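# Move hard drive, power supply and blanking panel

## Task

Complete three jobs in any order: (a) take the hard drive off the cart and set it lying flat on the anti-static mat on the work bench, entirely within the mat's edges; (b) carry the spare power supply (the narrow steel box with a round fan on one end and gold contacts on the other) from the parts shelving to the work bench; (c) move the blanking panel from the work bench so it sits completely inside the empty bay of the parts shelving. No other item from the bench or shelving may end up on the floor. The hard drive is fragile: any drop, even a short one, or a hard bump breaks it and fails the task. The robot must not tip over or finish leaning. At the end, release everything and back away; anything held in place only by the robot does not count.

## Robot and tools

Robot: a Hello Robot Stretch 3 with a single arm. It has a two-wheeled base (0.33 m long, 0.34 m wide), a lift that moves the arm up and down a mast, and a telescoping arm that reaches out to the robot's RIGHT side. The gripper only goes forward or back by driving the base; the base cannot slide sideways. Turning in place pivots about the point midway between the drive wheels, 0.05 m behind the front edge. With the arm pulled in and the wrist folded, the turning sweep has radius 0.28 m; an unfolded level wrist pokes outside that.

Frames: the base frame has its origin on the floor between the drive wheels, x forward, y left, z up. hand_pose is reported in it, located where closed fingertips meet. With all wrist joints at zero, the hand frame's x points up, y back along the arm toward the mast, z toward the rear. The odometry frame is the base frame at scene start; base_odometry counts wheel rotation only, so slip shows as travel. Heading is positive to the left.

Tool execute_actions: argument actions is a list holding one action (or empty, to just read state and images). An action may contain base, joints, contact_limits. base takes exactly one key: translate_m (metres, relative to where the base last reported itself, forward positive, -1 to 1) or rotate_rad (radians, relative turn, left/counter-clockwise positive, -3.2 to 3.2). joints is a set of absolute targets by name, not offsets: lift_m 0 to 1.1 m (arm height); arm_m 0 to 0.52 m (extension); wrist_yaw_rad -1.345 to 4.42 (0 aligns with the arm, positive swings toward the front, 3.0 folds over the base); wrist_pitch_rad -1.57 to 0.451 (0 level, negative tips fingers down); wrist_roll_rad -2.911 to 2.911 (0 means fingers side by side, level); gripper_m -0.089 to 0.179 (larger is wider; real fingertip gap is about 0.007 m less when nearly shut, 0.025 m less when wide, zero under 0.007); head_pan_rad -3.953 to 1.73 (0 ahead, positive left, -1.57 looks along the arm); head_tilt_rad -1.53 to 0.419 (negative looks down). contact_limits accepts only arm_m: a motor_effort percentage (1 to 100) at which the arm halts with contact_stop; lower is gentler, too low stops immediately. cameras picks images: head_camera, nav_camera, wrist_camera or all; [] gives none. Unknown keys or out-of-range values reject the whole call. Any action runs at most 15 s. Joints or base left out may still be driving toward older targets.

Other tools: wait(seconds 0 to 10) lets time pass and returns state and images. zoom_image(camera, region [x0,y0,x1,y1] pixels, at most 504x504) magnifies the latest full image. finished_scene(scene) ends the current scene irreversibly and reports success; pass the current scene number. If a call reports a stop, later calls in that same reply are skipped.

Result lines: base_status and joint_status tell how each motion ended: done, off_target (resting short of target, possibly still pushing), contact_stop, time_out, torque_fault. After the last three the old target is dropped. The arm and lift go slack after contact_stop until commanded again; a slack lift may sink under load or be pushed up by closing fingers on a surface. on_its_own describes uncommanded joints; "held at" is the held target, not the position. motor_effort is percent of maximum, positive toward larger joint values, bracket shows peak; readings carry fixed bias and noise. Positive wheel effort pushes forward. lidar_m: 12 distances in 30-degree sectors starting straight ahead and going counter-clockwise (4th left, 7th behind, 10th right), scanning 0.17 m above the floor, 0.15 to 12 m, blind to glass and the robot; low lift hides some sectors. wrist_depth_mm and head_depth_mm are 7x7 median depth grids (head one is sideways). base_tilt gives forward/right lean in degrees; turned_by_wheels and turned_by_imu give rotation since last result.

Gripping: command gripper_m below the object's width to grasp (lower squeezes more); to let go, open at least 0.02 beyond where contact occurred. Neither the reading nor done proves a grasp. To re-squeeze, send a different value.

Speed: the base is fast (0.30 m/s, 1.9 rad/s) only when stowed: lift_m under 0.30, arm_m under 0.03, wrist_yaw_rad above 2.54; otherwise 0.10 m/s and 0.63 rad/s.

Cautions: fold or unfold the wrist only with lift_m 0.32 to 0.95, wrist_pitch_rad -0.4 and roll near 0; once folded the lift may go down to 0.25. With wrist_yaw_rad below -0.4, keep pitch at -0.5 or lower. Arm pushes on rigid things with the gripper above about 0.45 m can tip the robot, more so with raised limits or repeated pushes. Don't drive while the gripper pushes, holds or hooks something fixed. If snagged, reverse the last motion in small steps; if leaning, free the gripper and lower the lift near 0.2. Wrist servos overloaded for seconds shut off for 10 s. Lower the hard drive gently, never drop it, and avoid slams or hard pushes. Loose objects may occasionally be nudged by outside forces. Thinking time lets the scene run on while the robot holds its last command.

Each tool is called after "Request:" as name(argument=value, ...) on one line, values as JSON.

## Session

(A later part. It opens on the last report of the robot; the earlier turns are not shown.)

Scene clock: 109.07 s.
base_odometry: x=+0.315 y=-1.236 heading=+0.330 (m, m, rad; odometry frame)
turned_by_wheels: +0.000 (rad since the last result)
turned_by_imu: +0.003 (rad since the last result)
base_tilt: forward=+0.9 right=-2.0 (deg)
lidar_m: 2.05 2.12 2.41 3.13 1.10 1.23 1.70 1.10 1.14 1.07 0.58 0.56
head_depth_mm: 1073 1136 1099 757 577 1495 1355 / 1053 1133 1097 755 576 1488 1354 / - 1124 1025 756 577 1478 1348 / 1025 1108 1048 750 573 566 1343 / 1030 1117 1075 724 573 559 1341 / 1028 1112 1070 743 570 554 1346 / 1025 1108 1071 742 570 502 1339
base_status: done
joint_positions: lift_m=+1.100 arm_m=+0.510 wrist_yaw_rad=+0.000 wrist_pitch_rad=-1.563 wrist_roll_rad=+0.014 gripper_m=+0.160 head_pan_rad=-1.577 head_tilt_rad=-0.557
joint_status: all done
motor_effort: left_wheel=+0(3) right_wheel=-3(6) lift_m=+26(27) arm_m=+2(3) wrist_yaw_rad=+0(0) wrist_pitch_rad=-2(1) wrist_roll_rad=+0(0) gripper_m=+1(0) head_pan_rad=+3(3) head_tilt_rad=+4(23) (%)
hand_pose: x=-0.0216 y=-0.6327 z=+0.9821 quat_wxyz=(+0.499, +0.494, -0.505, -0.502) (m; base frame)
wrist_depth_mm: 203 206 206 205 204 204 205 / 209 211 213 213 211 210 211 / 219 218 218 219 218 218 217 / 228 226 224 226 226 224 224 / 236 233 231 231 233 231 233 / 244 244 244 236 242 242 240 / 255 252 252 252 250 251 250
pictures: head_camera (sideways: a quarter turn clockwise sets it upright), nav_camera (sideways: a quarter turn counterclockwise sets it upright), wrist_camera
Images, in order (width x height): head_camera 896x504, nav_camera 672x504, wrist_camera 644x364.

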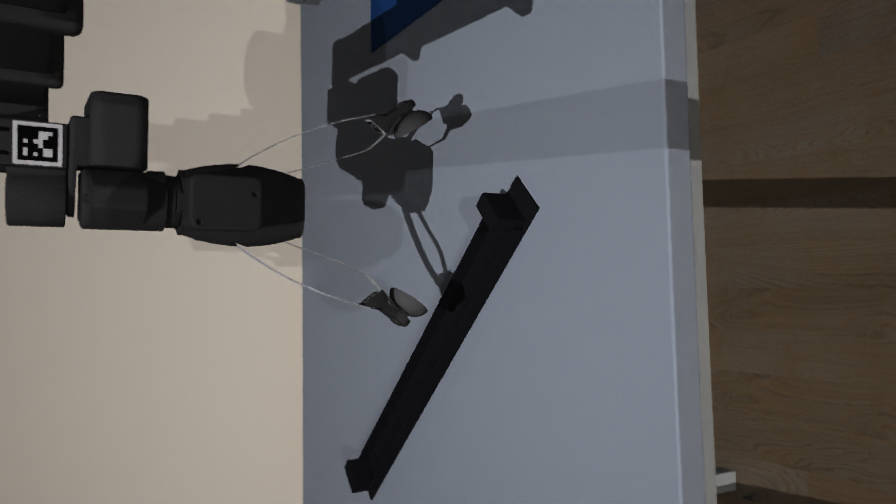

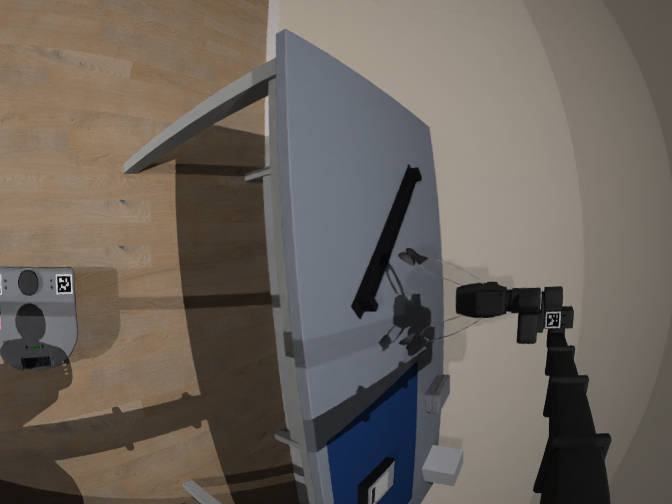

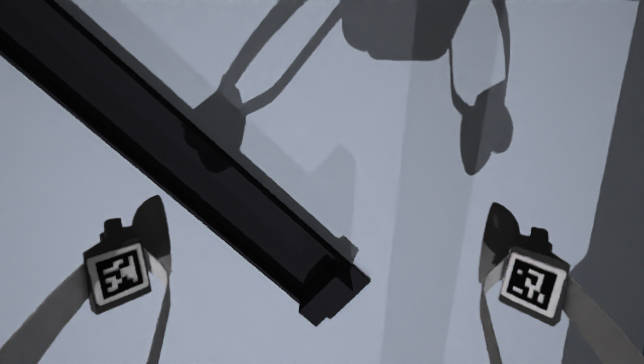

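Request:
execute_actions(actions=[{"base":{"rotate_rad":-0.35},"joints":{"wrist_yaw_rad":1.22,"arm_m":0.49,"gripper_m":0.1}}], cameras=[])

Request:
execute_actions(actions=[{"base":{"translate_m":0.42}}])

Scene clock: 112.23 s.
base_odometry: x=+0.315 y=-1.236 heading=-0.020 (m, m, rad; odometry frame)
turned_by_wheels: -0.350 (rad since the last result)
turned_by_imu: -0.343 (rad since the last result)
base_tilt: forward=+1.0 right=-2.0 (deg)
lidar_m: 1.93 2.05 2.24 2.68 1.31 1.04 1.49 1.70 1.10 1.09 1.07 0.56
head_depth_mm: 1290 1329 1092 753 640 1612 1354 / 1245 1300 1099 752 616 1603 1357 / - - 1095 719 575 1610 1352 / 1111 1200 1082 749 574 1556 1350 / 1082 1168 1078 747 571 1484 1341 / 1040 1131 1074 743 569 549 1350 / 1012 1087 1065 743 569 489 1342
base_status: done
joint_positions: lift_m=+1.100 arm_m=+0.490 wrist_yaw_rad=+1.218 wrist_pitch_rad=-1.564 wrist_roll_rad=+0.014 gripper_m=+0.100 head_pan_rad=-1.577 head_tilt_rad=-0.556
joint_status: all done
motor_effort: left_wheel=+1(5) right_wheel=-4(11) lift_m=+27(27) arm_m=-3(2) wrist_yaw_rad=+3(3) wrist_pitch_rad=-1(2) wrist_roll_rad=+0(0) gripper_m=+0(90) head_pan_rad=+3(3) head_tilt_rad=+4(5) (%)
hand_pose: x=-0.0424 y=-0.6277 z=+0.9821 quat_wxyz=(+0.696, +0.695, -0.131, -0.127) (m; base frame)
wrist_depth_mm: 207 207 206 205 205 205 202 / 214 213 212 211 212 209 209 / 221 220 219 219 217 215 215 / 228 227 228 227 224 222 222 / - 235 235 233 232 230 230 / - 246 243 241 240 240 238 / - - 251 249 248 247 244
pictures: none
No camera images: the call's "cameras" was empty. Leave "cameras" out to get every camera's image.

Scene clock: 117.93 s.
base_odometry: x=+0.735 y=-1.245 heading=-0.020 (m, m, rad; odometry frame)
turned_by_wheels: +0.000 (rad since the last result)
turned_by_imu: +0.003 (rad since the last result)
base_tilt: forward=+1.0 right=-2.0 (deg)
lidar_m: 1.66 1.67 1.82 2.30 3.45 1.39 1.75 1.42 1.17 0.91 0.24 1.12
head_depth_mm: 1103 1178 1100 759 578 468 422 / 1059 1127 1100 756 577 467 402 / - - 1120 703 577 465 391 / 952 1025 1084 726 573 464 391 / 920 1003 1045 745 570 463 390 / 886 961 1025 743 570 463 390 / 862 923 981 742 569 461 390
base_status: done
joint_positions: lift_m=+1.100 arm_m=+0.490 wrist_yaw_rad=+1.218 wrist_pitch_rad=-1.564 wrist_roll_rad=+0.014 gripper_m=+0.100 head_pan_rad=-1.577 head_tilt_rad=-0.556
joint_status: not commanded
motor_effort: left_wheel=+1(3) right_wheel=-4(7) lift_m=+26(27) arm_m=-2(3) wrist_yaw_rad=+2(3) wrist_pitch_rad=-1(1) wrist_roll_rad=+0(0) gripper_m=+1(0) head_pan_rad=+3(3) head_tilt_rad=+4(5) (%)
hand_pose: x=-0.0424 y=-0.6277 z=+0.9821 quat_wxyz=(+0.696, +0.695, -0.131, -0.127) (m; base frame)
wrist_depth_mm: 206 206 206 204 204 205 204 / 213 213 213 209 212 210 210 / 221 220 219 217 217 217 218 / 227 228 227 224 225 225 224 / 238 236 234 233 234 233 231 / 245 244 243 241 242 240 239 / 256 253 252 249 251 250 250
pictures: head_camera (sideways: a quarter turn clockwise sets it upright), nav_camera (sideways: a quarter turn counterclockwise sets it upright), wrist_camera
Images, in order (width x height): head_camera 896x504, nav_camera 672x504, wrist_camera 644x364.

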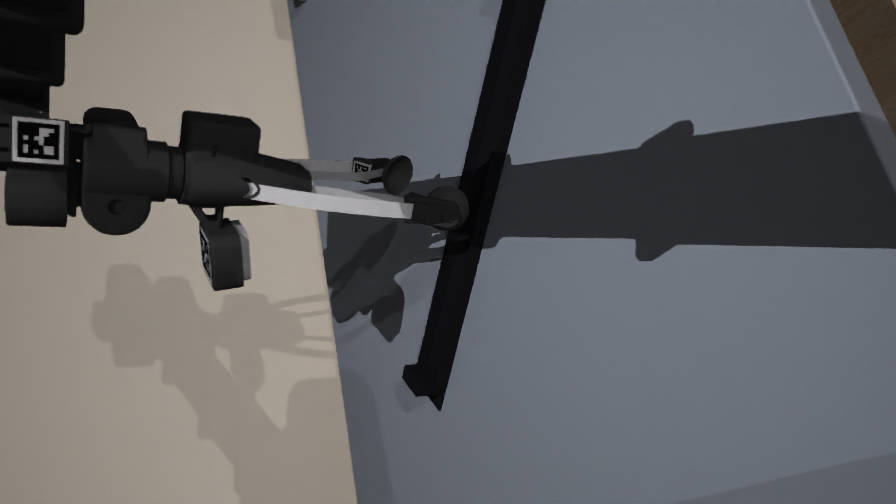

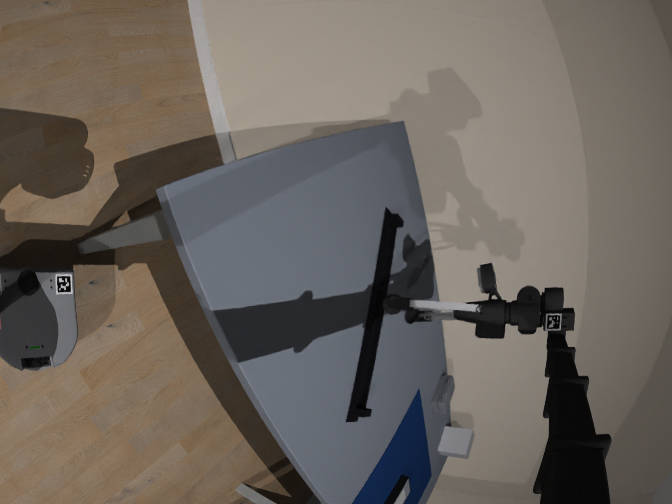

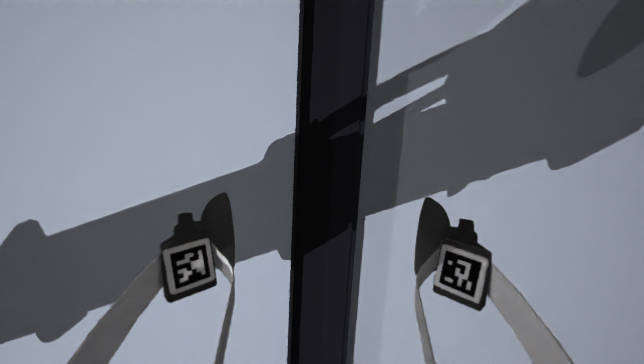

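Request:
execute_actions(actions=[{"joints":{"wrist_yaw_rad":1.17,"lift_m":1.045,"gripper_m":0.08}}], cameras=["wrist_camera"])

Scene clock: 120.03 s.
base_odometry: x=+0.735 y=-1.245 heading=-0.020 (m, m, rad; odometry frame)
turned_by_wheels: +0.000 (rad since the last result)
turned_by_imu: +0.001 (rad since the last result)
base_tilt: forward=+1.0 right=-2.1 (deg)
lidar_m: 1.66 1.67 1.82 2.30 3.43 1.39 1.75 1.42 1.17 0.91 0.24 1.12
head_depth_mm: 1051 1212 1103 758 580 469 422 / 1011 1151 1034 756 579 467 402 / 973 - - 702 575 465 392 / 949 1033 1021 748 574 464 391 / 922 998 1046 740 572 464 390 / 890 963 1021 744 571 463 390 / 862 926 984 742 569 461 389
base_status: not commanded
joint_positions: lift_m=+1.050 arm_m=+0.490 wrist_yaw_rad=+1.172 wrist_pitch_rad=-1.566 wrist_roll_rad=+0.014 gripper_m=+0.080 head_pan_rad=-1.577 head_tilt_rad=-0.556
joint_status: lift_m contact_stop (moved -0.049 of -0.055); the others done
on_its_own: lift_m is slack since a contact_stop, until your next command for it (your +1.045 is given up)
motor_effort: left_wheel=+1(1) right_wheel=-6(6) lift_m=+23(22) arm_m=-3(2) wrist_yaw_rad=-2(2) wrist_pitch_rad=-1(1) wrist_roll_rad=+0(0) gripper_m=+0(78) head_pan_rad=+3(4) head_tilt_rad=+4(4) (%)
hand_pose: x=-0.0426 y=-0.6265 z=+0.9327 quat_wxyz=(+0.693, +0.692, -0.146, -0.144) (m; base frame)
wrist_depth_mm: 162 161 161 158 160 160 159 / 167 167 165 163 165 165 165 / 173 172 172 169 171 170 169 / 178 178 178 174 176 176 175 / 185 184 183 182 181 182 181 / 191 191 192 187 191 188 189 / 198 199 198 194 197 195 196
pictures: wrist_camera
Images, in order (width x height): wrist_camera 644x364.

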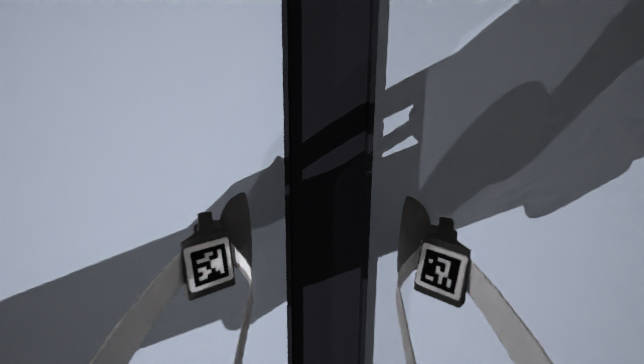

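Request:
execute_actions(actions=[{"joints":{"gripper_m":-0.01}}], cameras=[])

Request:
execute_actions(actions=[{"joints":{"lift_m":1.1}}], cameras=["head_camera","wrist_camera"])

Scene clock: 124.17 s.
base_odometry: x=+0.735 y=-1.245 heading=-0.020 (m, m, rad; odometry frame)
turned_by_wheels: +0.000 (rad since the last result)
turned_by_imu: +0.001 (rad since the last result)
base_tilt: forward=+0.9 right=-2.0 (deg)
lidar_m: 1.67 1.67 1.83 2.29 3.45 1.39 1.76 1.42 1.17 0.91 0.24 1.12
head_depth_mm: 1053 1217 1100 758 578 469 422 / 1007 1149 1064 755 577 467 402 / 971 - - 703 575 466 392 / 954 1042 1016 736 573 465 391 / 920 993 1047 741 572 463 390 / 890 961 1019 747 571 462 390 / 860 929 982 744 569 462 389
base_status: not commanded
joint_positions: lift_m=+1.053 arm_m=+0.490 wrist_yaw_rad=+1.172 wrist_pitch_rad=-1.567 wrist_roll_rad=+0.014 gripper_m=-0.009 head_pan_rad=-1.577 head_tilt_rad=-0.556
joint_status: all done
on_its_own: lift_m is slack since a contact_stop, until your next command for it (your +1.045 is given up)
motor_effort: left_wheel=+1(1) right_wheel=-4(6) lift_m=+23(23) arm_m=-2(4) wrist_yaw_rad=-2(2) wrist_pitch_rad=+0(0) wrist_roll_rad=+0(0) gripper_m=-18(100) head_pan_rad=+3(3) head_tilt_rad=+4(4) (%)
hand_pose: x=-0.0429 y=-0.6264 z=+0.9355 quat_wxyz=(+0.693, +0.692, -0.146, -0.144) (m; base frame)
wrist_depth_mm: 164 164 163 160 162 163 162 / 169 169 169 166 168 168 167 / 175 174 174 172 173 173 173 / 181 180 180 176 179 179 179 / 187 187 187 183 185 185 185 / 194 194 194 191 195 192 192 / 203 201 201 198 200 200 199
pictures: none
No camera images: the call's "cameras" was empty. Leave "cameras" out to get every camera's image.

Scene clock: 125.43 s.
base_odometry: x=+0.735 y=-1.245 heading=-0.020 (m, m, rad; odometry frame)
turned_by_wheels: +0.000 (rad since the last result)
turned_by_imu: +0.000 (rad since the last result)
base_tilt: forward=+1.0 right=-2.0 (deg)
lidar_m: 1.67 1.67 1.82 2.29 3.45 1.39 1.76 1.42 1.17 0.91 0.24 1.12
head_depth_mm: 1105 1178 1101 757 578 468 422 / 1060 1128 1097 694 577 467 402 / - - 1123 692 575 466 392 / 953 1024 1091 699 574 465 391 / 920 999 1047 718 573 463 391 / 888 960 1027 727 571 463 390 / 858 928 984 742 569 462 389
base_status: not commanded
joint_positions: lift_m=+1.100 arm_m=+0.490 wrist_yaw_rad=+1.172 wrist_pitch_rad=-1.566 wrist_roll_rad=+0.014 gripper_m=-0.009 head_pan_rad=-1.577 head_tilt_rad=-0.556
joint_status: all done
motor_effort: left_wheel=+0(1) right_wheel=-4(4) lift_m=+27(28) arm_m=-4(3) wrist_yaw_rad=-2(2) wrist_pitch_rad=-1(0) wrist_roll_rad=+0(0) gripper_m=-18(19) head_pan_rad=+3(4) head_tilt_rad=+4(4) (%)
hand_pose: x=-0.0425 y=-0.6266 z=+0.9821 quat_wxyz=(+0.693, +0.692, -0.146, -0.144) (m; base frame)
wrist_depth_mm: 207 205 206 161 205 204 204 / 212 212 212 167 210 211 211 / 220 219 219 172 218 217 216 / 228 226 226 178 225 225 224 / 236 236 235 184 233 232 231 / 247 243 245 192 244 242 241 / 254 253 253 200 252 250 250
pictures: head_camera (sideways: a quarter turn clockwise sets it upright), wrist_camera
Images, in order (width x height): head_camera 896x504, wrist_camera 644x364.

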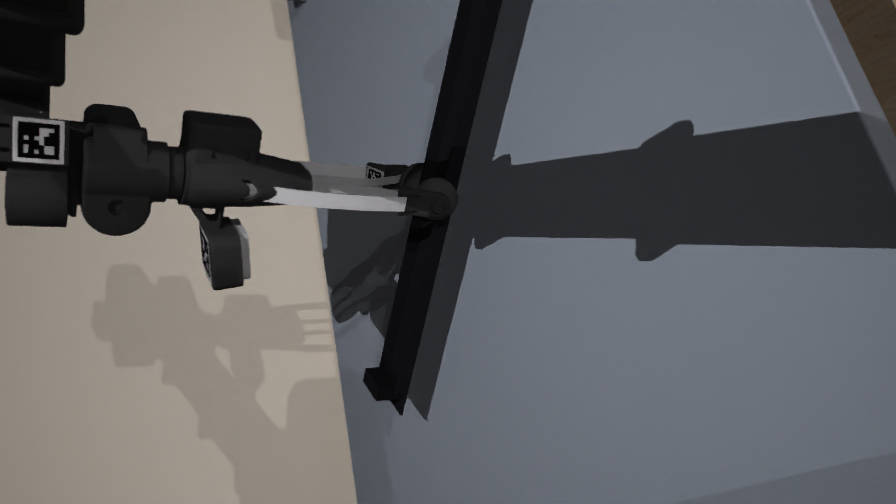

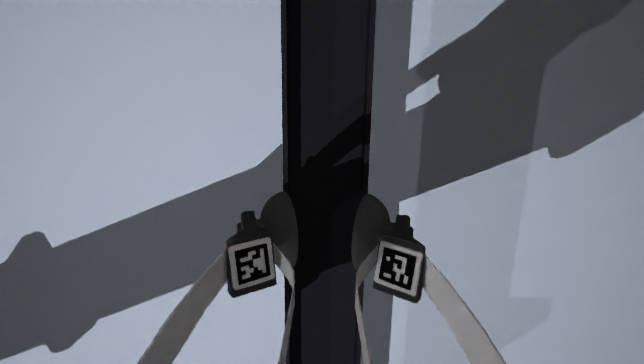

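Request:
execute_actions(actions=[{"joints":{"arm_m":0.08,"wrist_yaw_rad":1.57,"head_pan_rad":0,"head_tilt_rad":-0.3},"base":{"translate_m":-0.25}}], cameras=[])

Request:
execute_actions(actions=[{"base":{"rotate_rad":2.17}}], cameras=[])

Request:
execute_actions(actions=[{"base":{"translate_m":1.0}}])

Scene clock: 132.07 s.
base_odometry: x=+0.485 y=-1.240 heading=-0.020 (m, m, rad; odometry frame)
turned_by_wheels: +0.000 (rad since the last result)
turned_by_imu: +0.001 (rad since the last result)
base_tilt: forward=+1.0 right=-2.1 (deg)
lidar_m: 1.83 1.90 2.07 2.44 1.74 1.18 1.59 1.22 1.31 1.02 1.00 0.41
head_depth_mm: 1619 1650 1679 1729 1772 1810 1686 / 1869 1896 1977 1994 2044 2047 1676 / 1918 2029 2135 2253 2383 2118 1668 / 1851 1915 2060 2166 2300 2105 1654 / 1764 1840 1953 2049 2155 2120 1654 / 1694 1774 1854 1963 2051 2127 1650 / 1640 1707 1806 1902 1981 2030 1644
base_status: done
joint_positions: lift_m=+1.100 arm_m=+0.080 wrist_yaw_rad=+1.570 wrist_pitch_rad=-1.565 wrist_roll_rad=+0.014 gripper_m=-0.009 head_pan_rad=-0.007 head_tilt_rad=-0.309
joint_status: all done
motor_effort: left_wheel=+0(2) right_wheel=-3(9) lift_m=+27(28) arm_m=-3(3) wrist_yaw_rad=+0(2) wrist_pitch_rad=-1(1) wrist_roll_rad=+0(0) gripper_m=-18(17) head_pan_rad=+2(45) head_tilt_rad=+6(29) (%)
hand_pose: x=-0.0441 y=-0.2254 z=+0.9821 quat_wxyz=(+0.707, +0.707, -0.007, -0.004) (m; base frame)
wrist_depth_mm: - - - 161 - 206 206 / - - - 166 - 212 210 / - - - 172 - 221 218 / - - - 178 - 246 225 / - - - 185 - - 233 / - - - 191 - - 242 / - - - 200 - - 252
pictures: none
No camera images: the call's "cameras" was empty. Leave "cameras" out to get every camera's image.

Scene clock: 136.43 s.
base_odometry: x=+0.485 y=-1.240 heading=+2.150 (m, m, rad; odometry frame)
turned_by_wheels: +2.170 (rad since the last result)
turned_by_imu: +2.133 (rad since the last result)
base_tilt: forward=+1.0 right=-2.2 (deg)
lidar_m: 1.49 1.18 1.72 1.22 1.25 1.01 1.00 0.41 1.91 1.90 2.12 2.64
head_depth_mm: 3182 3348 3482 3689 2988 2137 1667 / 3219 3365 3555 3791 2975 2118 1674 / 3255 3415 3633 3816 2974 2146 1661 / 3301 3533 3715 3806 2922 2143 1666 / 2974 3119 3680 3500 2614 2099 1662 / 1512 1565 1616 1682 1736 1815 1658 / 1217 1247 1283 1320 1366 1416 1456
base_status: done
joint_positions: lift_m=+1.100 arm_m=+0.080 wrist_yaw_rad=+1.570 wrist_pitch_rad=-1.564 wrist_roll_rad=+0.014 gripper_m=-0.009 head_pan_rad=-0.007 head_tilt_rad=-0.309
joint_status: not commanded
motor_effort: left_wheel=-4(6) right_wheel=+2(6) lift_m=+27(27) arm_m=-3(3) wrist_yaw_rad=+1(0) wrist_pitch_rad=-1(1) wrist_roll_rad=+0(0) gripper_m=-17(17) head_pan_rad=+3(3) head_tilt_rad=+6(6) (%)
hand_pose: x=-0.0439 y=-0.2254 z=+0.9821 quat_wxyz=(+0.707, +0.707, -0.007, -0.003) (m; base frame)
wrist_depth_mm: - - - 161 - - - / - - - 166 - - - / - - - 172 - - - / - - - 178 - - - / - - - 185 - - - / - - - 192 - - - / - - - 199 - - -
pictures: none
No camera images: the call's "cameras" was empty. Leave "cameras" out to get every camera's image.

Scene clock: 147.83 s.
base_odometry: x=-0.062 y=-0.403 heading=+2.150 (m, m, rad; odometry frame)
turned_by_wheels: +0.000 (rad since the last result)
turned_by_imu: +0.008 (rad since the last result)
base_tilt: forward=+0.9 right=-2.1 (deg)
lidar_m: 1.07 0.55 0.45 0.46 1.68 2.00 1.38 2.36 2.10 1.94 1.87 2.66
head_depth_mm: 2269 2367 2501 2632 2768 2137 1690 / 2340 2419 2553 2638 2608 2136 1670 / 2388 2484 2578 2708 2669 2110 1673 / 2433 2530 2643 2791 2623 2107 1663 / 2440 2561 2702 2785 2607 2107 1648 / 2520 2639 2768 2942 2631 1936 1570 / 863 884 907 937 965 1000 1038
base_status: done
joint_positions: lift_m=+1.100 arm_m=+0.080 wrist_yaw_rad=+1.570 wrist_pitch_rad=-1.564 wrist_roll_rad=+0.014 gripper_m=-0.009 head_pan_rad=-0.007 head_tilt_rad=-0.309
joint_status: not commanded
motor_effort: left_wheel=-3(3) right_wheel=+3(7) lift_m=+27(27) arm_m=-3(2) wrist_yaw_rad=+1(0) wrist_pitch_rad=-1(1) wrist_roll_rad=+0(0) gripper_m=-18(17) head_pan_rad=+3(2) head_tilt_rad=+6(6) (%)
hand_pose: x=-0.0439 y=-0.2254 z=+0.9821 quat_wxyz=(+0.707, +0.707, -0.007, -0.003) (m; base frame)
wrist_depth_mm: 716 - - 161 - - - / 861 - - 166 - - - / - - - 172 - - - / - - - 178 - - - / - - - 185 - - - / - - - 192 - - - / - - - 200 - - -
pictures: head_camera (sideways: a quarter turn clockwise sets it upright), nav_camera (sideways: a quarter turn counterclockwise sets it upright), wrist_camera
Images, in order (width x height): head_camera 896x504, nav_camera 672x504, wrist_camera 644x364.

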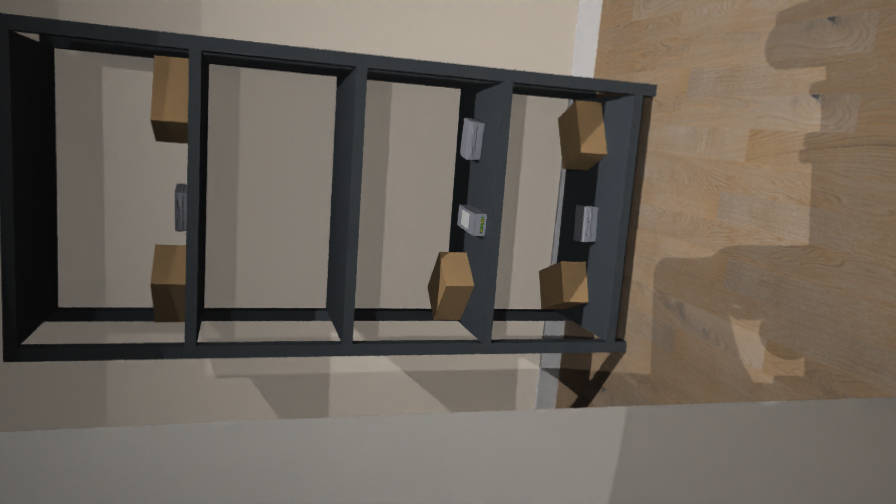

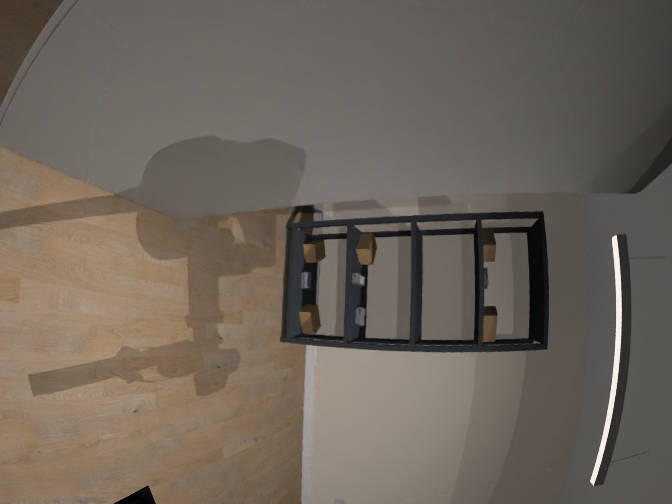

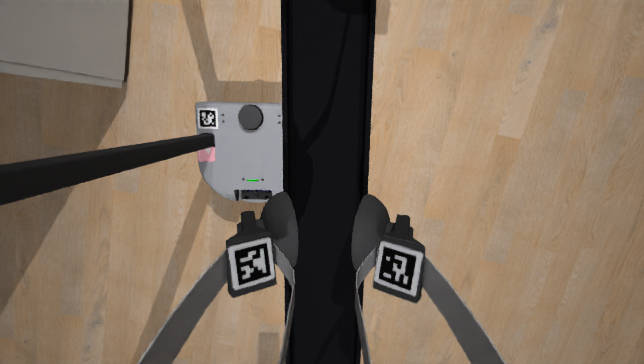

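Request:
execute_actions(actions=[{"base":{"rotate_rad":-0.05}}], cameras=[])

Request:
execute_actions(actions=[{"base":{"translate_m":1.0}}], cameras=["head_camera"])

Scene clock: 149.57 s.
base_odometry: x=-0.062 y=-0.403 heading=+2.100 (m, m, rad; odometry frame)
turned_by_wheels: -0.050 (rad since the last result)
turned_by_imu: -0.049 (rad since the last result)
base_tilt: forward=+1.1 right=-2.1 (deg)
lidar_m: 2.19 0.57 0.46 0.46 1.82 1.68 1.39 2.30 2.12 2.10 1.87 2.67
head_depth_mm: 2309 2427 2544 2656 2792 2158 1681 / 2303 2360 2524 2675 2756 2136 1688 / 2391 2493 2597 2706 2636 2134 1666 / 2411 2538 2628 2808 2767 2112 1660 / 2437 2495 2659 2718 2661 2115 1652 / 2447 2593 2732 2877 2760 2097 1645 / 2475 995 1012 1042 1069 1102 1143
base_status: done
joint_positions: lift_m=+1.100 arm_m=+0.080 wrist_yaw_rad=+1.570 wrist_pitch_rad=-1.564 wrist_roll_rad=+0.014 gripper_m=-0.009 head_pan_rad=-0.007 head_tilt_rad=-0.309
joint_status: not commanded
motor_effort: left_wheel=+1(1) right_wheel=-3(3) lift_m=+27(27) arm_m=-3(3) wrist_yaw_rad=+0(0) wrist_pitch_rad=-1(1) wrist_roll_rad=+0(0) gripper_m=-18(18) head_pan_rad=+3(4) head_tilt_rad=+6(6) (%)
hand_pose: x=-0.0438 y=-0.2254 z=+0.9821 quat_wxyz=(+0.707, +0.707, -0.007, -0.003) (m; base frame)
wrist_depth_mm: 725 - - 161 - - - / 815 - - 166 - - - / - - - 172 - - - / - - - 178 - - - / - - - 185 - - - / - - - 191 - - - / - - - 200 - - -
pictures: none
No camera images: the call's "cameras" was empty. Leave "cameras" out to get every camera's image.

Scene clock: 160.97 s.
base_odometry: x=-0.567 y=+0.460 heading=+2.100 (m, m, rad; odometry frame)
turned_by_wheels: +0.000 (rad since the last result)
turned_by_imu: +0.009 (rad since the last result)
base_tilt: forward=+1.0 right=-2.0 (deg)
lidar_m: 1.33 1.30 0.33 0.32 0.35 0.53 2.38 2.81 2.25 1.82 2.10 1.22
head_depth_mm: 1396 1440 1532 1414 1677 1317 1532 / 1420 1507 1586 1571 1721 1434 1564 / 1460 1532 1600 1550 1727 1797 1570 / 1487 1562 1647 1528 1721 1787 1567 / 1490 1587 1657 1511 1571 1743 1554 / 1446 1550 1663 1731 1562 1766 1560 / 1549 1618 1699 1318 1860 1447 1549
base_status: done
joint_positions: lift_m=+1.100 arm_m=+0.080 wrist_yaw_rad=+1.570 wrist_pitch_rad=-1.564 wrist_roll_rad=+0.014 gripper_m=-0.009 head_pan_rad=-0.007 head_tilt_rad=-0.309
joint_status: not commanded
motor_effort: left_wheel=+0(2) right_wheel=-3(3) lift_m=+27(27) arm_m=-3(3) wrist_yaw_rad=+0(0) wrist_pitch_rad=-1(1) wrist_roll_rad=+0(0) gripper_m=-18(18) head_pan_rad=+3(3) head_tilt_rad=+6(6) (%)
hand_pose: x=-0.0438 y=-0.2254 z=+0.9821 quat_wxyz=(+0.707, +0.707, -0.007, -0.003) (m; base frame)
wrist_depth_mm: - - - 161 - - - / 639 - - 166 - - - / 632 905 - 172 - - - / 669 - - 178 - - - / 677 - - 185 - - - / 674 - - 192 - - - / 702 - - 199 - - -
pictures: head_camera (sideways: a quarter turn clockwise sets it upright)
Images, in order (width x height): head_camera 896x504.

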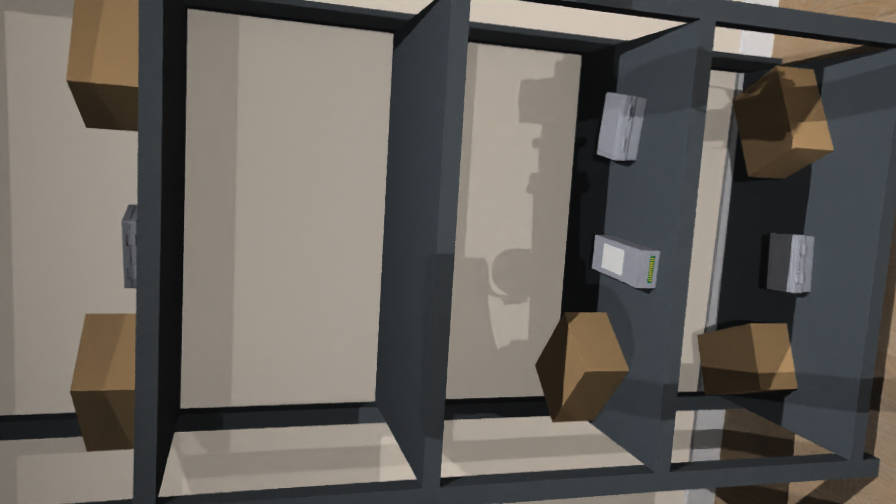

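Request:
execute_actions(actions=[{"base":{"translate_m":0.78},"joints":{"wrist_yaw_rad":0,"wrist_roll_rad":1.57}}], cameras=["nav_camera"])

Scene clock: 170.77 s.
base_odometry: x=-0.961 y=+1.133 heading=+2.100 (m, m, rad; odometry frame)
turned_by_wheels: +0.000 (rad since the last result)
turned_by_imu: +0.007 (rad since the last result)
base_tilt: forward=+0.8 right=-2.1 (deg)
lidar_m: 0.66 0.62 1.45 1.44 0.90 0.75 3.16 2.94 2.00 2.30 0.55 0.57
head_depth_mm: 466 770 800 846 705 509 426 / 470 781 816 855 701 507 437 / 475 789 829 872 696 504 437 / 480 802 844 889 693 503 891 / 486 819 856 894 691 498 887 / 492 828 871 914 685 498 817 / 499 844 882 926 683 497 795
base_status: done
joint_positions: lift_m=+1.100 arm_m=+0.080 wrist_yaw_rad=+0.002 wrist_pitch_rad=-1.564 wrist_roll_rad=+1.565 gripper_m=-0.009 head_pan_rad=-0.007 head_tilt_rad=-0.309
joint_status: all done
motor_effort: left_wheel=-1(4) right_wheel=-2(5) lift_m=+27(27) arm_m=-4(4) wrist_yaw_rad=-2(3) wrist_pitch_rad=-1(1) wrist_roll_rad=+3(4) gripper_m=-18(17) head_pan_rad=+3(3) head_tilt_rad=+6(6) (%)
hand_pose: x=-0.0216 y=-0.2025 z=+0.9821 quat_wxyz=(+0.003, +0.003, -0.709, -0.705) (m; base frame)
wrist_depth_mm: - - - 162 - - - / - - - 166 - - - / - - - 172 - - - / - - - 178 - - - / - - - 185 - - - / - - - 191 - - - / - - 673 199 - - -
pictures: nav_camera (sideways: a quarter turn counterclockwise sets it upright)
Images, in order (width x height): nav_camera 672x504.

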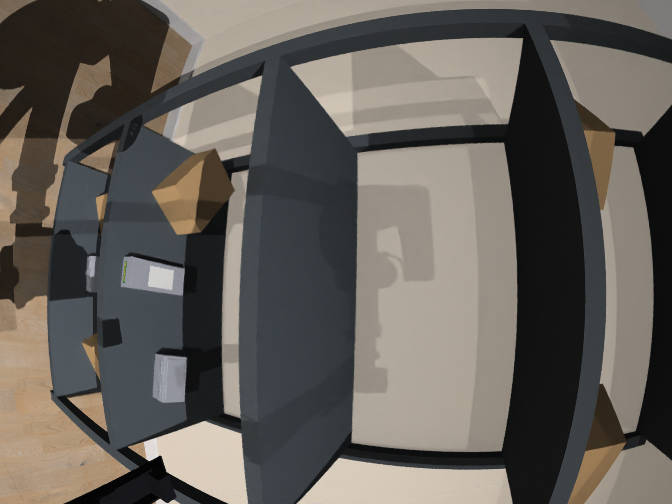

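Request:
execute_actions(actions=[{"base":{"rotate_rad":1.42},"joints":{"head_pan_rad":-1.57,"head_tilt_rad":-0.55,"arm_m":0.04}}], cameras=[])

Request:
execute_actions(actions=[{"joints":{"wrist_pitch_rad":-0.75}}])

Scene clock: 174.63 s.
base_odometry: x=-0.961 y=+1.133 heading=-2.763 (m, m, rad; odometry frame)
turned_by_wheels: +1.420 (rad since the last result)
turned_by_imu: +1.396 (rad since the last result)
base_tilt: forward=+1.0 right=-2.2 (deg)
lidar_m: 1.44 1.03 0.75 0.79 3.38 2.01 1.99 1.29 0.55 0.58 0.66 0.62
head_depth_mm: - - - - - - 784 / - - - - - - - / - 817 - - - - - / 746 811 849 613 509 - 760 / 748 811 855 614 499 - 747 / 748 813 856 608 480 944 787 / 752 817 861 606 495 850 789
base_status: done
joint_positions: lift_m=+1.100 arm_m=+0.040 wrist_yaw_rad=+0.002 wrist_pitch_rad=-1.564 wrist_roll_rad=+1.565 gripper_m=-0.009 head_pan_rad=-1.563 head_tilt_rad=-0.543
joint_status: all done
motor_effort: left_wheel=-3(7) right_wheel=+2(7) lift_m=+27(27) arm_m=-4(2) wrist_yaw_rad=-2(2) wrist_pitch_rad=-1(1) wrist_roll_rad=+3(3) gripper_m=-17(17) head_pan_rad=-4(44) head_tilt_rad=-4(24) (%)
hand_pose: x=-0.0216 y=-0.1626 z=+0.9821 quat_wxyz=(+0.003, +0.002, -0.709, -0.705) (m; base frame)
wrist_depth_mm: 519 557 - 160 - - - / 539 576 - 166 - - - / 592 581 - 172 - - - / 609 598 - 178 - - - / 637 624 641 185 - - - / 644 646 - 192 - - - / 574 660 903 199 - - -
pictures: none
No camera images: the call's "cameras" was empty. Leave "cameras" out to get every camera's image.

Scene clock: 175.83 s.
base_odometry: x=-0.961 y=+1.133 heading=-2.763 (m, m, rad; odometry frame)
turned_by_wheels: +0.000 (rad since the last result)
turned_by_imu: +0.000 (rad since the last result)
base_tilt: forward=+1.1 right=-2.1 (deg)
lidar_m: 1.44 1.03 0.75 0.79 3.39 2.01 1.99 1.29 0.55 0.58 0.66 0.62
head_depth_mm: - - - - - 956 800 / - - - - - 954 797 / - 818 860 - - 927 800 / 746 808 851 674 1065 950 795 / 748 811 855 639 409 945 761 / 750 812 859 608 410 942 786 / 751 814 855 607 411 846 792
base_status: not commanded
joint_positions: lift_m=+1.100 arm_m=+0.040 wrist_yaw_rad=+0.002 wrist_pitch_rad=-0.769 wrist_roll_rad=+1.566 gripper_m=-0.009 head_pan_rad=-1.563 head_tilt_rad=-0.543
joint_status: all done
motor_effort: left_wheel=-4(4) right_wheel=+3(2) lift_m=+27(27) arm_m=-3(3) wrist_yaw_rad=-1(1) wrist_pitch_rad=+6(6) wrist_roll_rad=+2(3) gripper_m=-18(19) head_pan_rad=-3(3) head_tilt_rad=-4(4) (%)
hand_pose: x=-0.0212 y=-0.3524 z=+1.0428 quat_wxyz=(+0.003, +0.002, -0.927, -0.375) (m; base frame)
wrist_depth_mm: 467 485 299 162 618 544 812 / 478 511 313 166 612 565 833 / 483 525 323 172 663 574 848 / 491 538 336 179 662 600 874 / 508 559 395 185 633 600 882 / 513 576 366 192 658 914 880 / 535 597 378 199 689 873 895
pictures: head_camera (sideways: a quarter turn clockwise sets it upright), nav_camera (sideways: a quarter turn counterclockwise sets it upright), wrist_camera
Images, in order (width x height): head_camera 896x504, nav_camera 672x504, wrist_camera 644x364.

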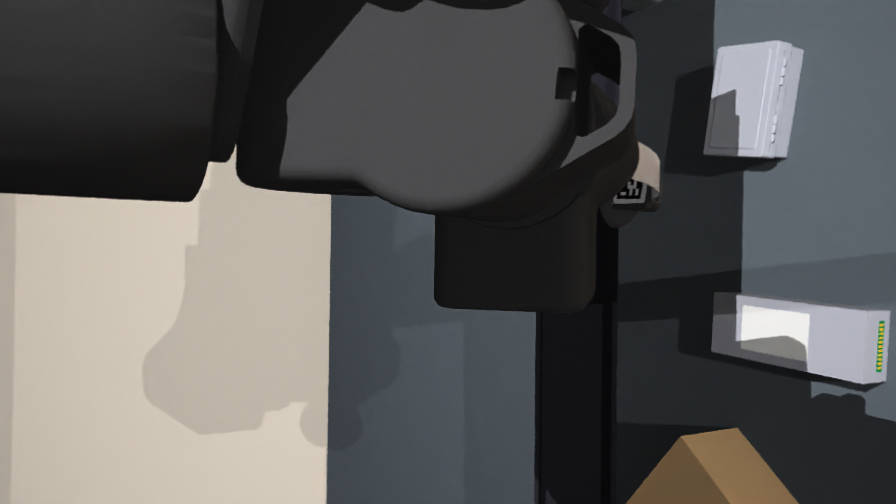

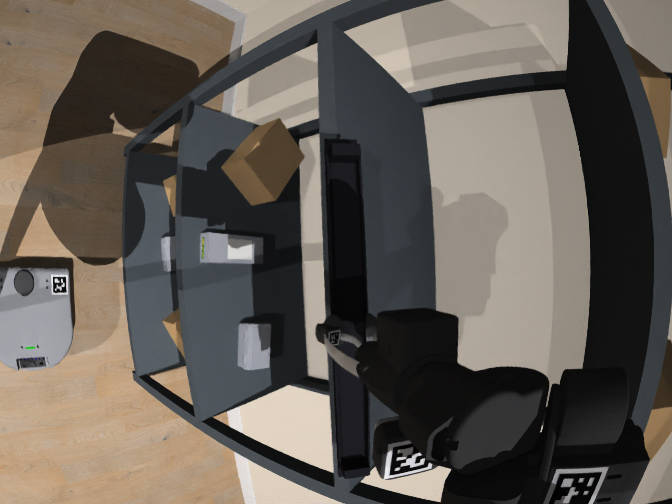

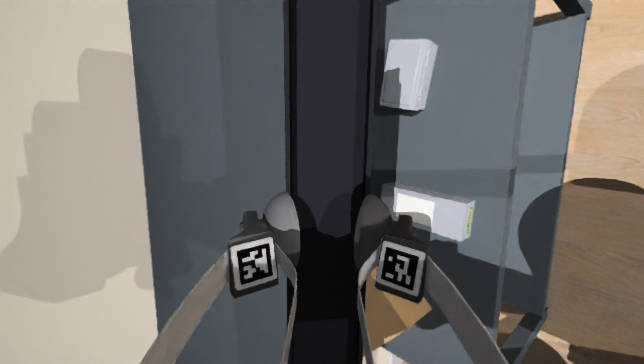

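Request:
execute_actions(actions=[{"joints":{"wrist_pitch_rad":-0.4,"arm_m":0.0},"base":{"translate_m":0.07}}], cameras=[])

Request:
execute_actions(actions=[{"joints":{"arm_m":0.3},"contact_limits":{"arm_m":12}}], cameras=[])

Request:
execute_actions(actions=[{"joints":{"wrist_pitch_rad":-0.75}}])

Scene clock: 178.20 s.
base_odometry: x=-1.027 y=+1.107 heading=-2.763 (m, m, rad; odometry frame)
turned_by_wheels: +0.000 (rad since the last result)
turned_by_imu: +0.001 (rad since the last result)
base_tilt: forward=+1.1 right=-2.1 (deg)
lidar_m: 1.37 1.04 0.75 0.73 3.49 2.08 2.04 0.60 0.60 0.67 0.59 0.57
head_depth_mm: - - - - - - 764 / - - - - - - 761 / 742 803 859 - - 902 796 / 746 808 852 544 - 948 769 / 749 809 850 393 481 944 776 / 748 814 857 394 480 867 792 / 752 814 857 395 479 817 774
base_status: done
joint_positions: lift_m=+1.100 arm_m=+0.002 wrist_yaw_rad=+0.001 wrist_pitch_rad=-0.426 wrist_roll_rad=+1.567 gripper_m=-0.009 head_pan_rad=-1.563 head_tilt_rad=-0.543
joint_status: all done
joint sent to its limit — the command would take arm_m past its lower limit, so that joint was sent only as far as its limit.
motor_effort: left_wheel=-3(5) right_wheel=+2(7) lift_m=+27(27) arm_m=-4(1) wrist_yaw_rad=-1(1) wrist_pitch_rad=+9(9) wrist_roll_rad=+2(2) gripper_m=-18(20) head_pan_rad=-3(3) head_tilt_rad=-4(4) (%)
hand_pose: x=-0.0211 y=-0.3702 z=+1.1105 quat_wxyz=(+0.003, +0.001, -0.977, -0.212) (m; base frame)
wrist_depth_mm: 494 536 585 161 251 564 510 / 502 554 600 166 255 603 521 / 511 565 636 172 272 614 528 / 532 574 634 178 272 623 510 / 541 589 638 185 256 632 533 / 549 615 686 191 299 606 543 / 567 608 694 199 286 606 543
pictures: none
No camera images: the call's "cameras" was empty. Leave "cameras" out to get every camera's image.

Scene clock: 181.60 s.
base_odometry: x=-1.027 y=+1.107 heading=-2.763 (m, m, rad; odometry frame)
turned_by_wheels: +0.000 (rad since the last result)
turned_by_imu: +0.001 (rad since the last result)
base_tilt: forward=+1.1 right=-2.0 (deg)
lidar_m: 1.37 1.04 0.75 0.73 3.45 2.08 2.05 0.60 0.60 0.67 0.59 0.57
head_depth_mm: 759 - 759 620 486 959 800 / - - 801 618 484 950 796 / - - 796 615 484 951 797 / 745 801 750 614 482 948 771 / 745 814 743 610 480 946 777 / 750 813 742 609 479 864 793 / 753 813 782 607 478 816 775
base_status: not commanded
joint_positions: lift_m=+1.100 arm_m=+0.300 wrist_yaw_rad=+0.001 wrist_pitch_rad=-0.425 wrist_roll_rad=+1.567 gripper_m=-0.009 head_pan_rad=-1.563 head_tilt_rad=-0.543
joint_status: all done
motor_effort: left_wheel=-3(3) right_wheel=+2(2) lift_m=+27(27) arm_m=+2(1) wrist_yaw_rad=-1(1) wrist_pitch_rad=+8(8) wrist_roll_rad=+1(2) gripper_m=-18(19) head_pan_rad=-3(4) head_tilt_rad=-3(4) (%)
contact_limits: arm_m 12 (drawing in: default 25, maximum 40; extending or still: default 32, maximum 53)
hand_pose: x=-0.0212 y=-0.6682 z=+1.1107 quat_wxyz=(+0.002, +0.001, -0.977, -0.211) (m; base frame)
wrist_depth_mm: 272 297 327 162 251 192 152 / 279 304 336 166 253 194 153 / 283 310 344 172 271 195 154 / 290 319 353 178 271 198 154 / 298 327 357 185 251 198 155 / 305 335 378 192 299 201 157 / 313 338 391 199 285 194 158
pictures: none
No camera images: the call's "cameras" was empty. Leave "cameras" out to get every camera's image.

Scene clock: 182.53 s.
base_odometry: x=-1.027 y=+1.107 heading=-2.763 (m, m, rad; odometry frame)
turned_by_wheels: +0.000 (rad since the last result)
turned_by_imu: +0.000 (rad since the last result)
base_tilt: forward=+1.0 right=-2.0 (deg)
lidar_m: 1.37 1.04 0.75 0.73 3.48 2.09 2.05 0.60 0.60 0.67 0.59 0.57
head_depth_mm: 758 824 851 621 485 954 801 / - - 801 616 485 951 798 / - - 798 614 483 952 798 / 745 800 842 612 481 950 771 / 747 809 852 611 479 944 775 / 746 813 852 608 478 867 791 / 753 810 855 607 479 817 774
base_status: not commanded
joint_positions: lift_m=+1.100 arm_m=+0.300 wrist_yaw_rad=+0.001 wrist_pitch_rad=-0.763 wrist_roll_rad=+1.567 gripper_m=-0.009 head_pan_rad=-1.563 head_tilt_rad=-0.543
joint_status: all done
motor_effort: left_wheel=-3(3) right_wheel=+2(2) lift_m=+27(27) arm_m=+3(1) wrist_yaw_rad=+0(0) wrist_pitch_rad=+4(7) wrist_roll_rad=+2(1) gripper_m=-18(18) head_pan_rad=-2(3) head_tilt_rad=-4(4) (%)
hand_pose: x=-0.0213 y=-0.6130 z=+1.0438 quat_wxyz=(+0.002, +0.001, -0.928, -0.373) (m; base frame)
wrist_depth_mm: 282 326 303 161 165 140 119 / 288 333 314 167 169 142 121 / 293 340 328 172 177 144 122 / 299 344 341 178 181 147 124 / 306 357 391 185 174 149 126 / 312 365 370 192 197 152 127 / 317 364 382 199 194 151 129
pictures: head_camera (sideways: a quarter turn clockwise sets it upright), nav_camera (sideways: a quarter turn counterclockwise sets it upright), wrist_camera
Images, in order (width x height): head_camera 896x504, nav_camera 672x504, wrist_camera 644x364.

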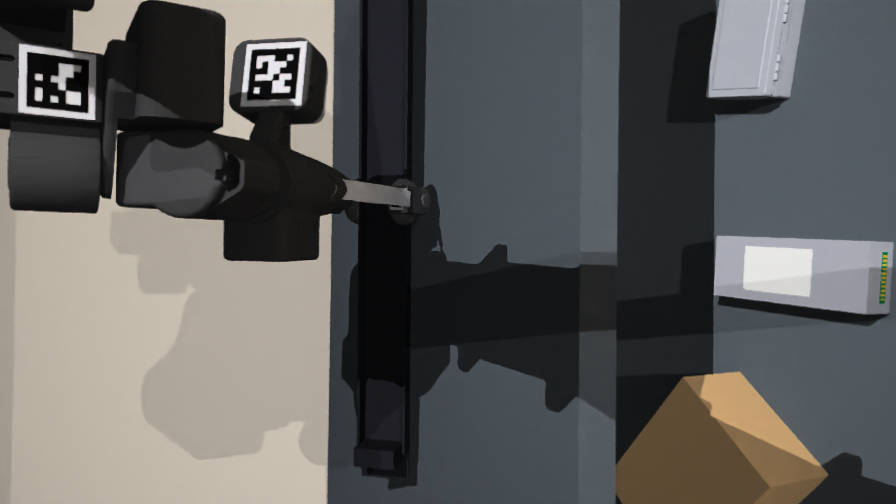

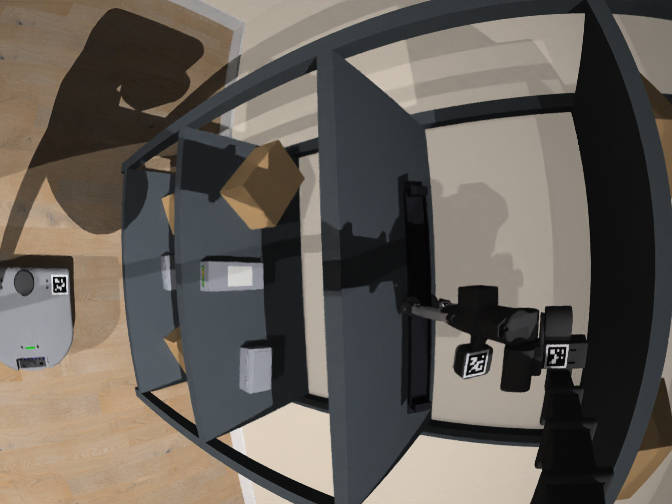

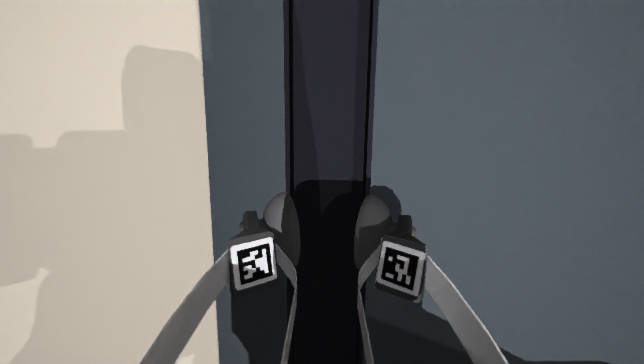

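Nearly touching. A little lower, then release.

Request:
execute_actions(actions=[{"joints":{"wrist_pitch_rad":-0.82}}], cameras=[])

Request:
execute_actions(actions=[{"joints":{"gripper_m":0.06}}], cameras=["head_camera","wrist_camera"])

Scene clock: 183.60 s.
base_odometry: x=-1.027 y=+1.107 heading=-2.763 (m, m, rad; odometry frame)
turned_by_wheels: +0.000 (rad since the last result)
turned_by_imu: +0.000 (rad since the last result)
base_tilt: forward=+1.0 right=-2.0 (deg)
lidar_m: 1.37 1.04 0.75 0.73 3.45 2.08 2.05 0.60 0.60 0.67 0.59 0.57
head_depth_mm: 761 827 853 613 486 956 801 / - - 801 618 486 954 800 / - - - 601 483 947 798 / 746 799 842 613 481 943 771 / 750 810 849 610 480 944 775 / 748 813 854 609 478 864 794 / 752 814 857 604 478 816 773
base_status: not commanded
joint_positions: lift_m=+1.100 arm_m=+0.300 wrist_yaw_rad=+0.001 wrist_pitch_rad=-0.832 wrist_roll_rad=+1.567 gripper_m=-0.009 head_pan_rad=-1.563 head_tilt_rad=-0.543
joint_status: all done
motor_effort: left_wheel=-3(3) right_wheel=+2(2) lift_m=+27(27) arm_m=+3(2) wrist_yaw_rad=+0(1) wrist_pitch_rad=+4(3) wrist_roll_rad=+1(1) gripper_m=-18(18) head_pan_rad=-3(3) head_tilt_rad=-4(3) (%)
hand_pose: x=-0.0214 y=-0.5994 z=+1.0327 quat_wxyz=(+0.002, +0.001, -0.915, -0.404) (m; base frame)
wrist_depth_mm: 290 330 263 162 155 134 115 / 294 336 273 167 159 136 116 / 300 350 283 171 167 139 118 / 305 361 293 178 170 141 120 / 313 369 338 184 165 144 123 / 317 378 323 191 183 146 124 / 325 372 330 199 184 145 127
pictures: none
No camera images: the call's "cameras" was empty. Leave "cameras" out to get every camera's image.

Scene clock: 184.80 s.
base_odometry: x=-1.027 y=+1.107 heading=-2.763 (m, m, rad; odometry frame)
turned_by_wheels: +0.000 (rad since the last result)
turned_by_imu: +0.000 (rad since the last result)
base_tilt: forward=+1.0 right=-2.1 (deg)
lidar_m: 1.37 1.04 0.75 0.73 3.48 2.08 2.06 0.60 0.60 0.66 0.59 0.57
head_depth_mm: 762 823 853 619 486 952 799 / - - 802 615 484 954 799 / - - 797 590 483 950 794 / 745 799 839 612 482 950 769 / 747 813 851 610 480 942 777 / 749 812 855 609 480 867 792 / 749 811 858 607 479 816 776
base_status: not commanded
joint_positions: lift_m=+1.100 arm_m=+0.300 wrist_yaw_rad=+0.001 wrist_pitch_rad=-0.828 wrist_roll_rad=+1.567 gripper_m=+0.060 head_pan_rad=-1.563 head_tilt_rad=-0.543
joint_status: all done
motor_effort: left_wheel=-4(3) right_wheel=+2(2) lift_m=+27(27) arm_m=+2(2) wrist_yaw_rad=-1(1) wrist_pitch_rad=+3(4) wrist_roll_rad=+2(1) gripper_m=+1(87) head_pan_rad=-3(3) head_tilt_rad=-3(3) (%)
hand_pose: x=-0.0214 y=-0.6000 z=+1.0332 quat_wxyz=(+0.002, +0.001, -0.915, -0.403) (m; base frame)
wrist_depth_mm: 290 333 266 191 159 134 115 / 294 341 276 196 162 136 117 / 301 350 286 203 167 139 119 / 306 359 302 209 171 141 120 / 311 366 348 214 167 144 123 / 317 371 309 219 191 145 125 / 323 370 340 227 183 145 127
pictures: head_camera (sideways: a quarter turn clockwise sets it upright), wrist_camera
Images, in order (width x height): head_camera 896x504, wrist_camera 644x364.

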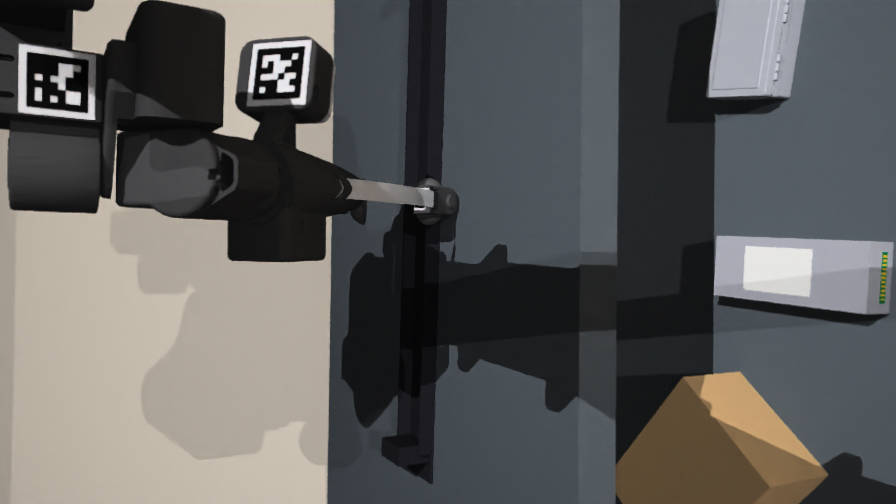

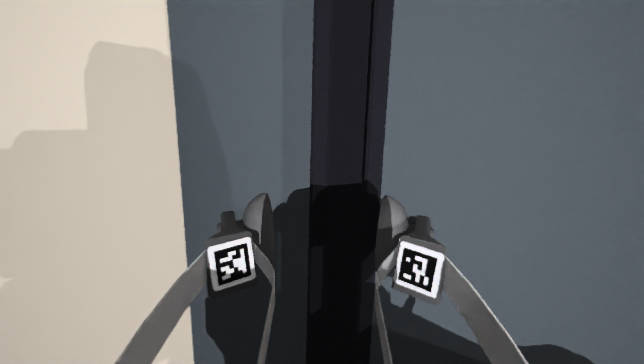

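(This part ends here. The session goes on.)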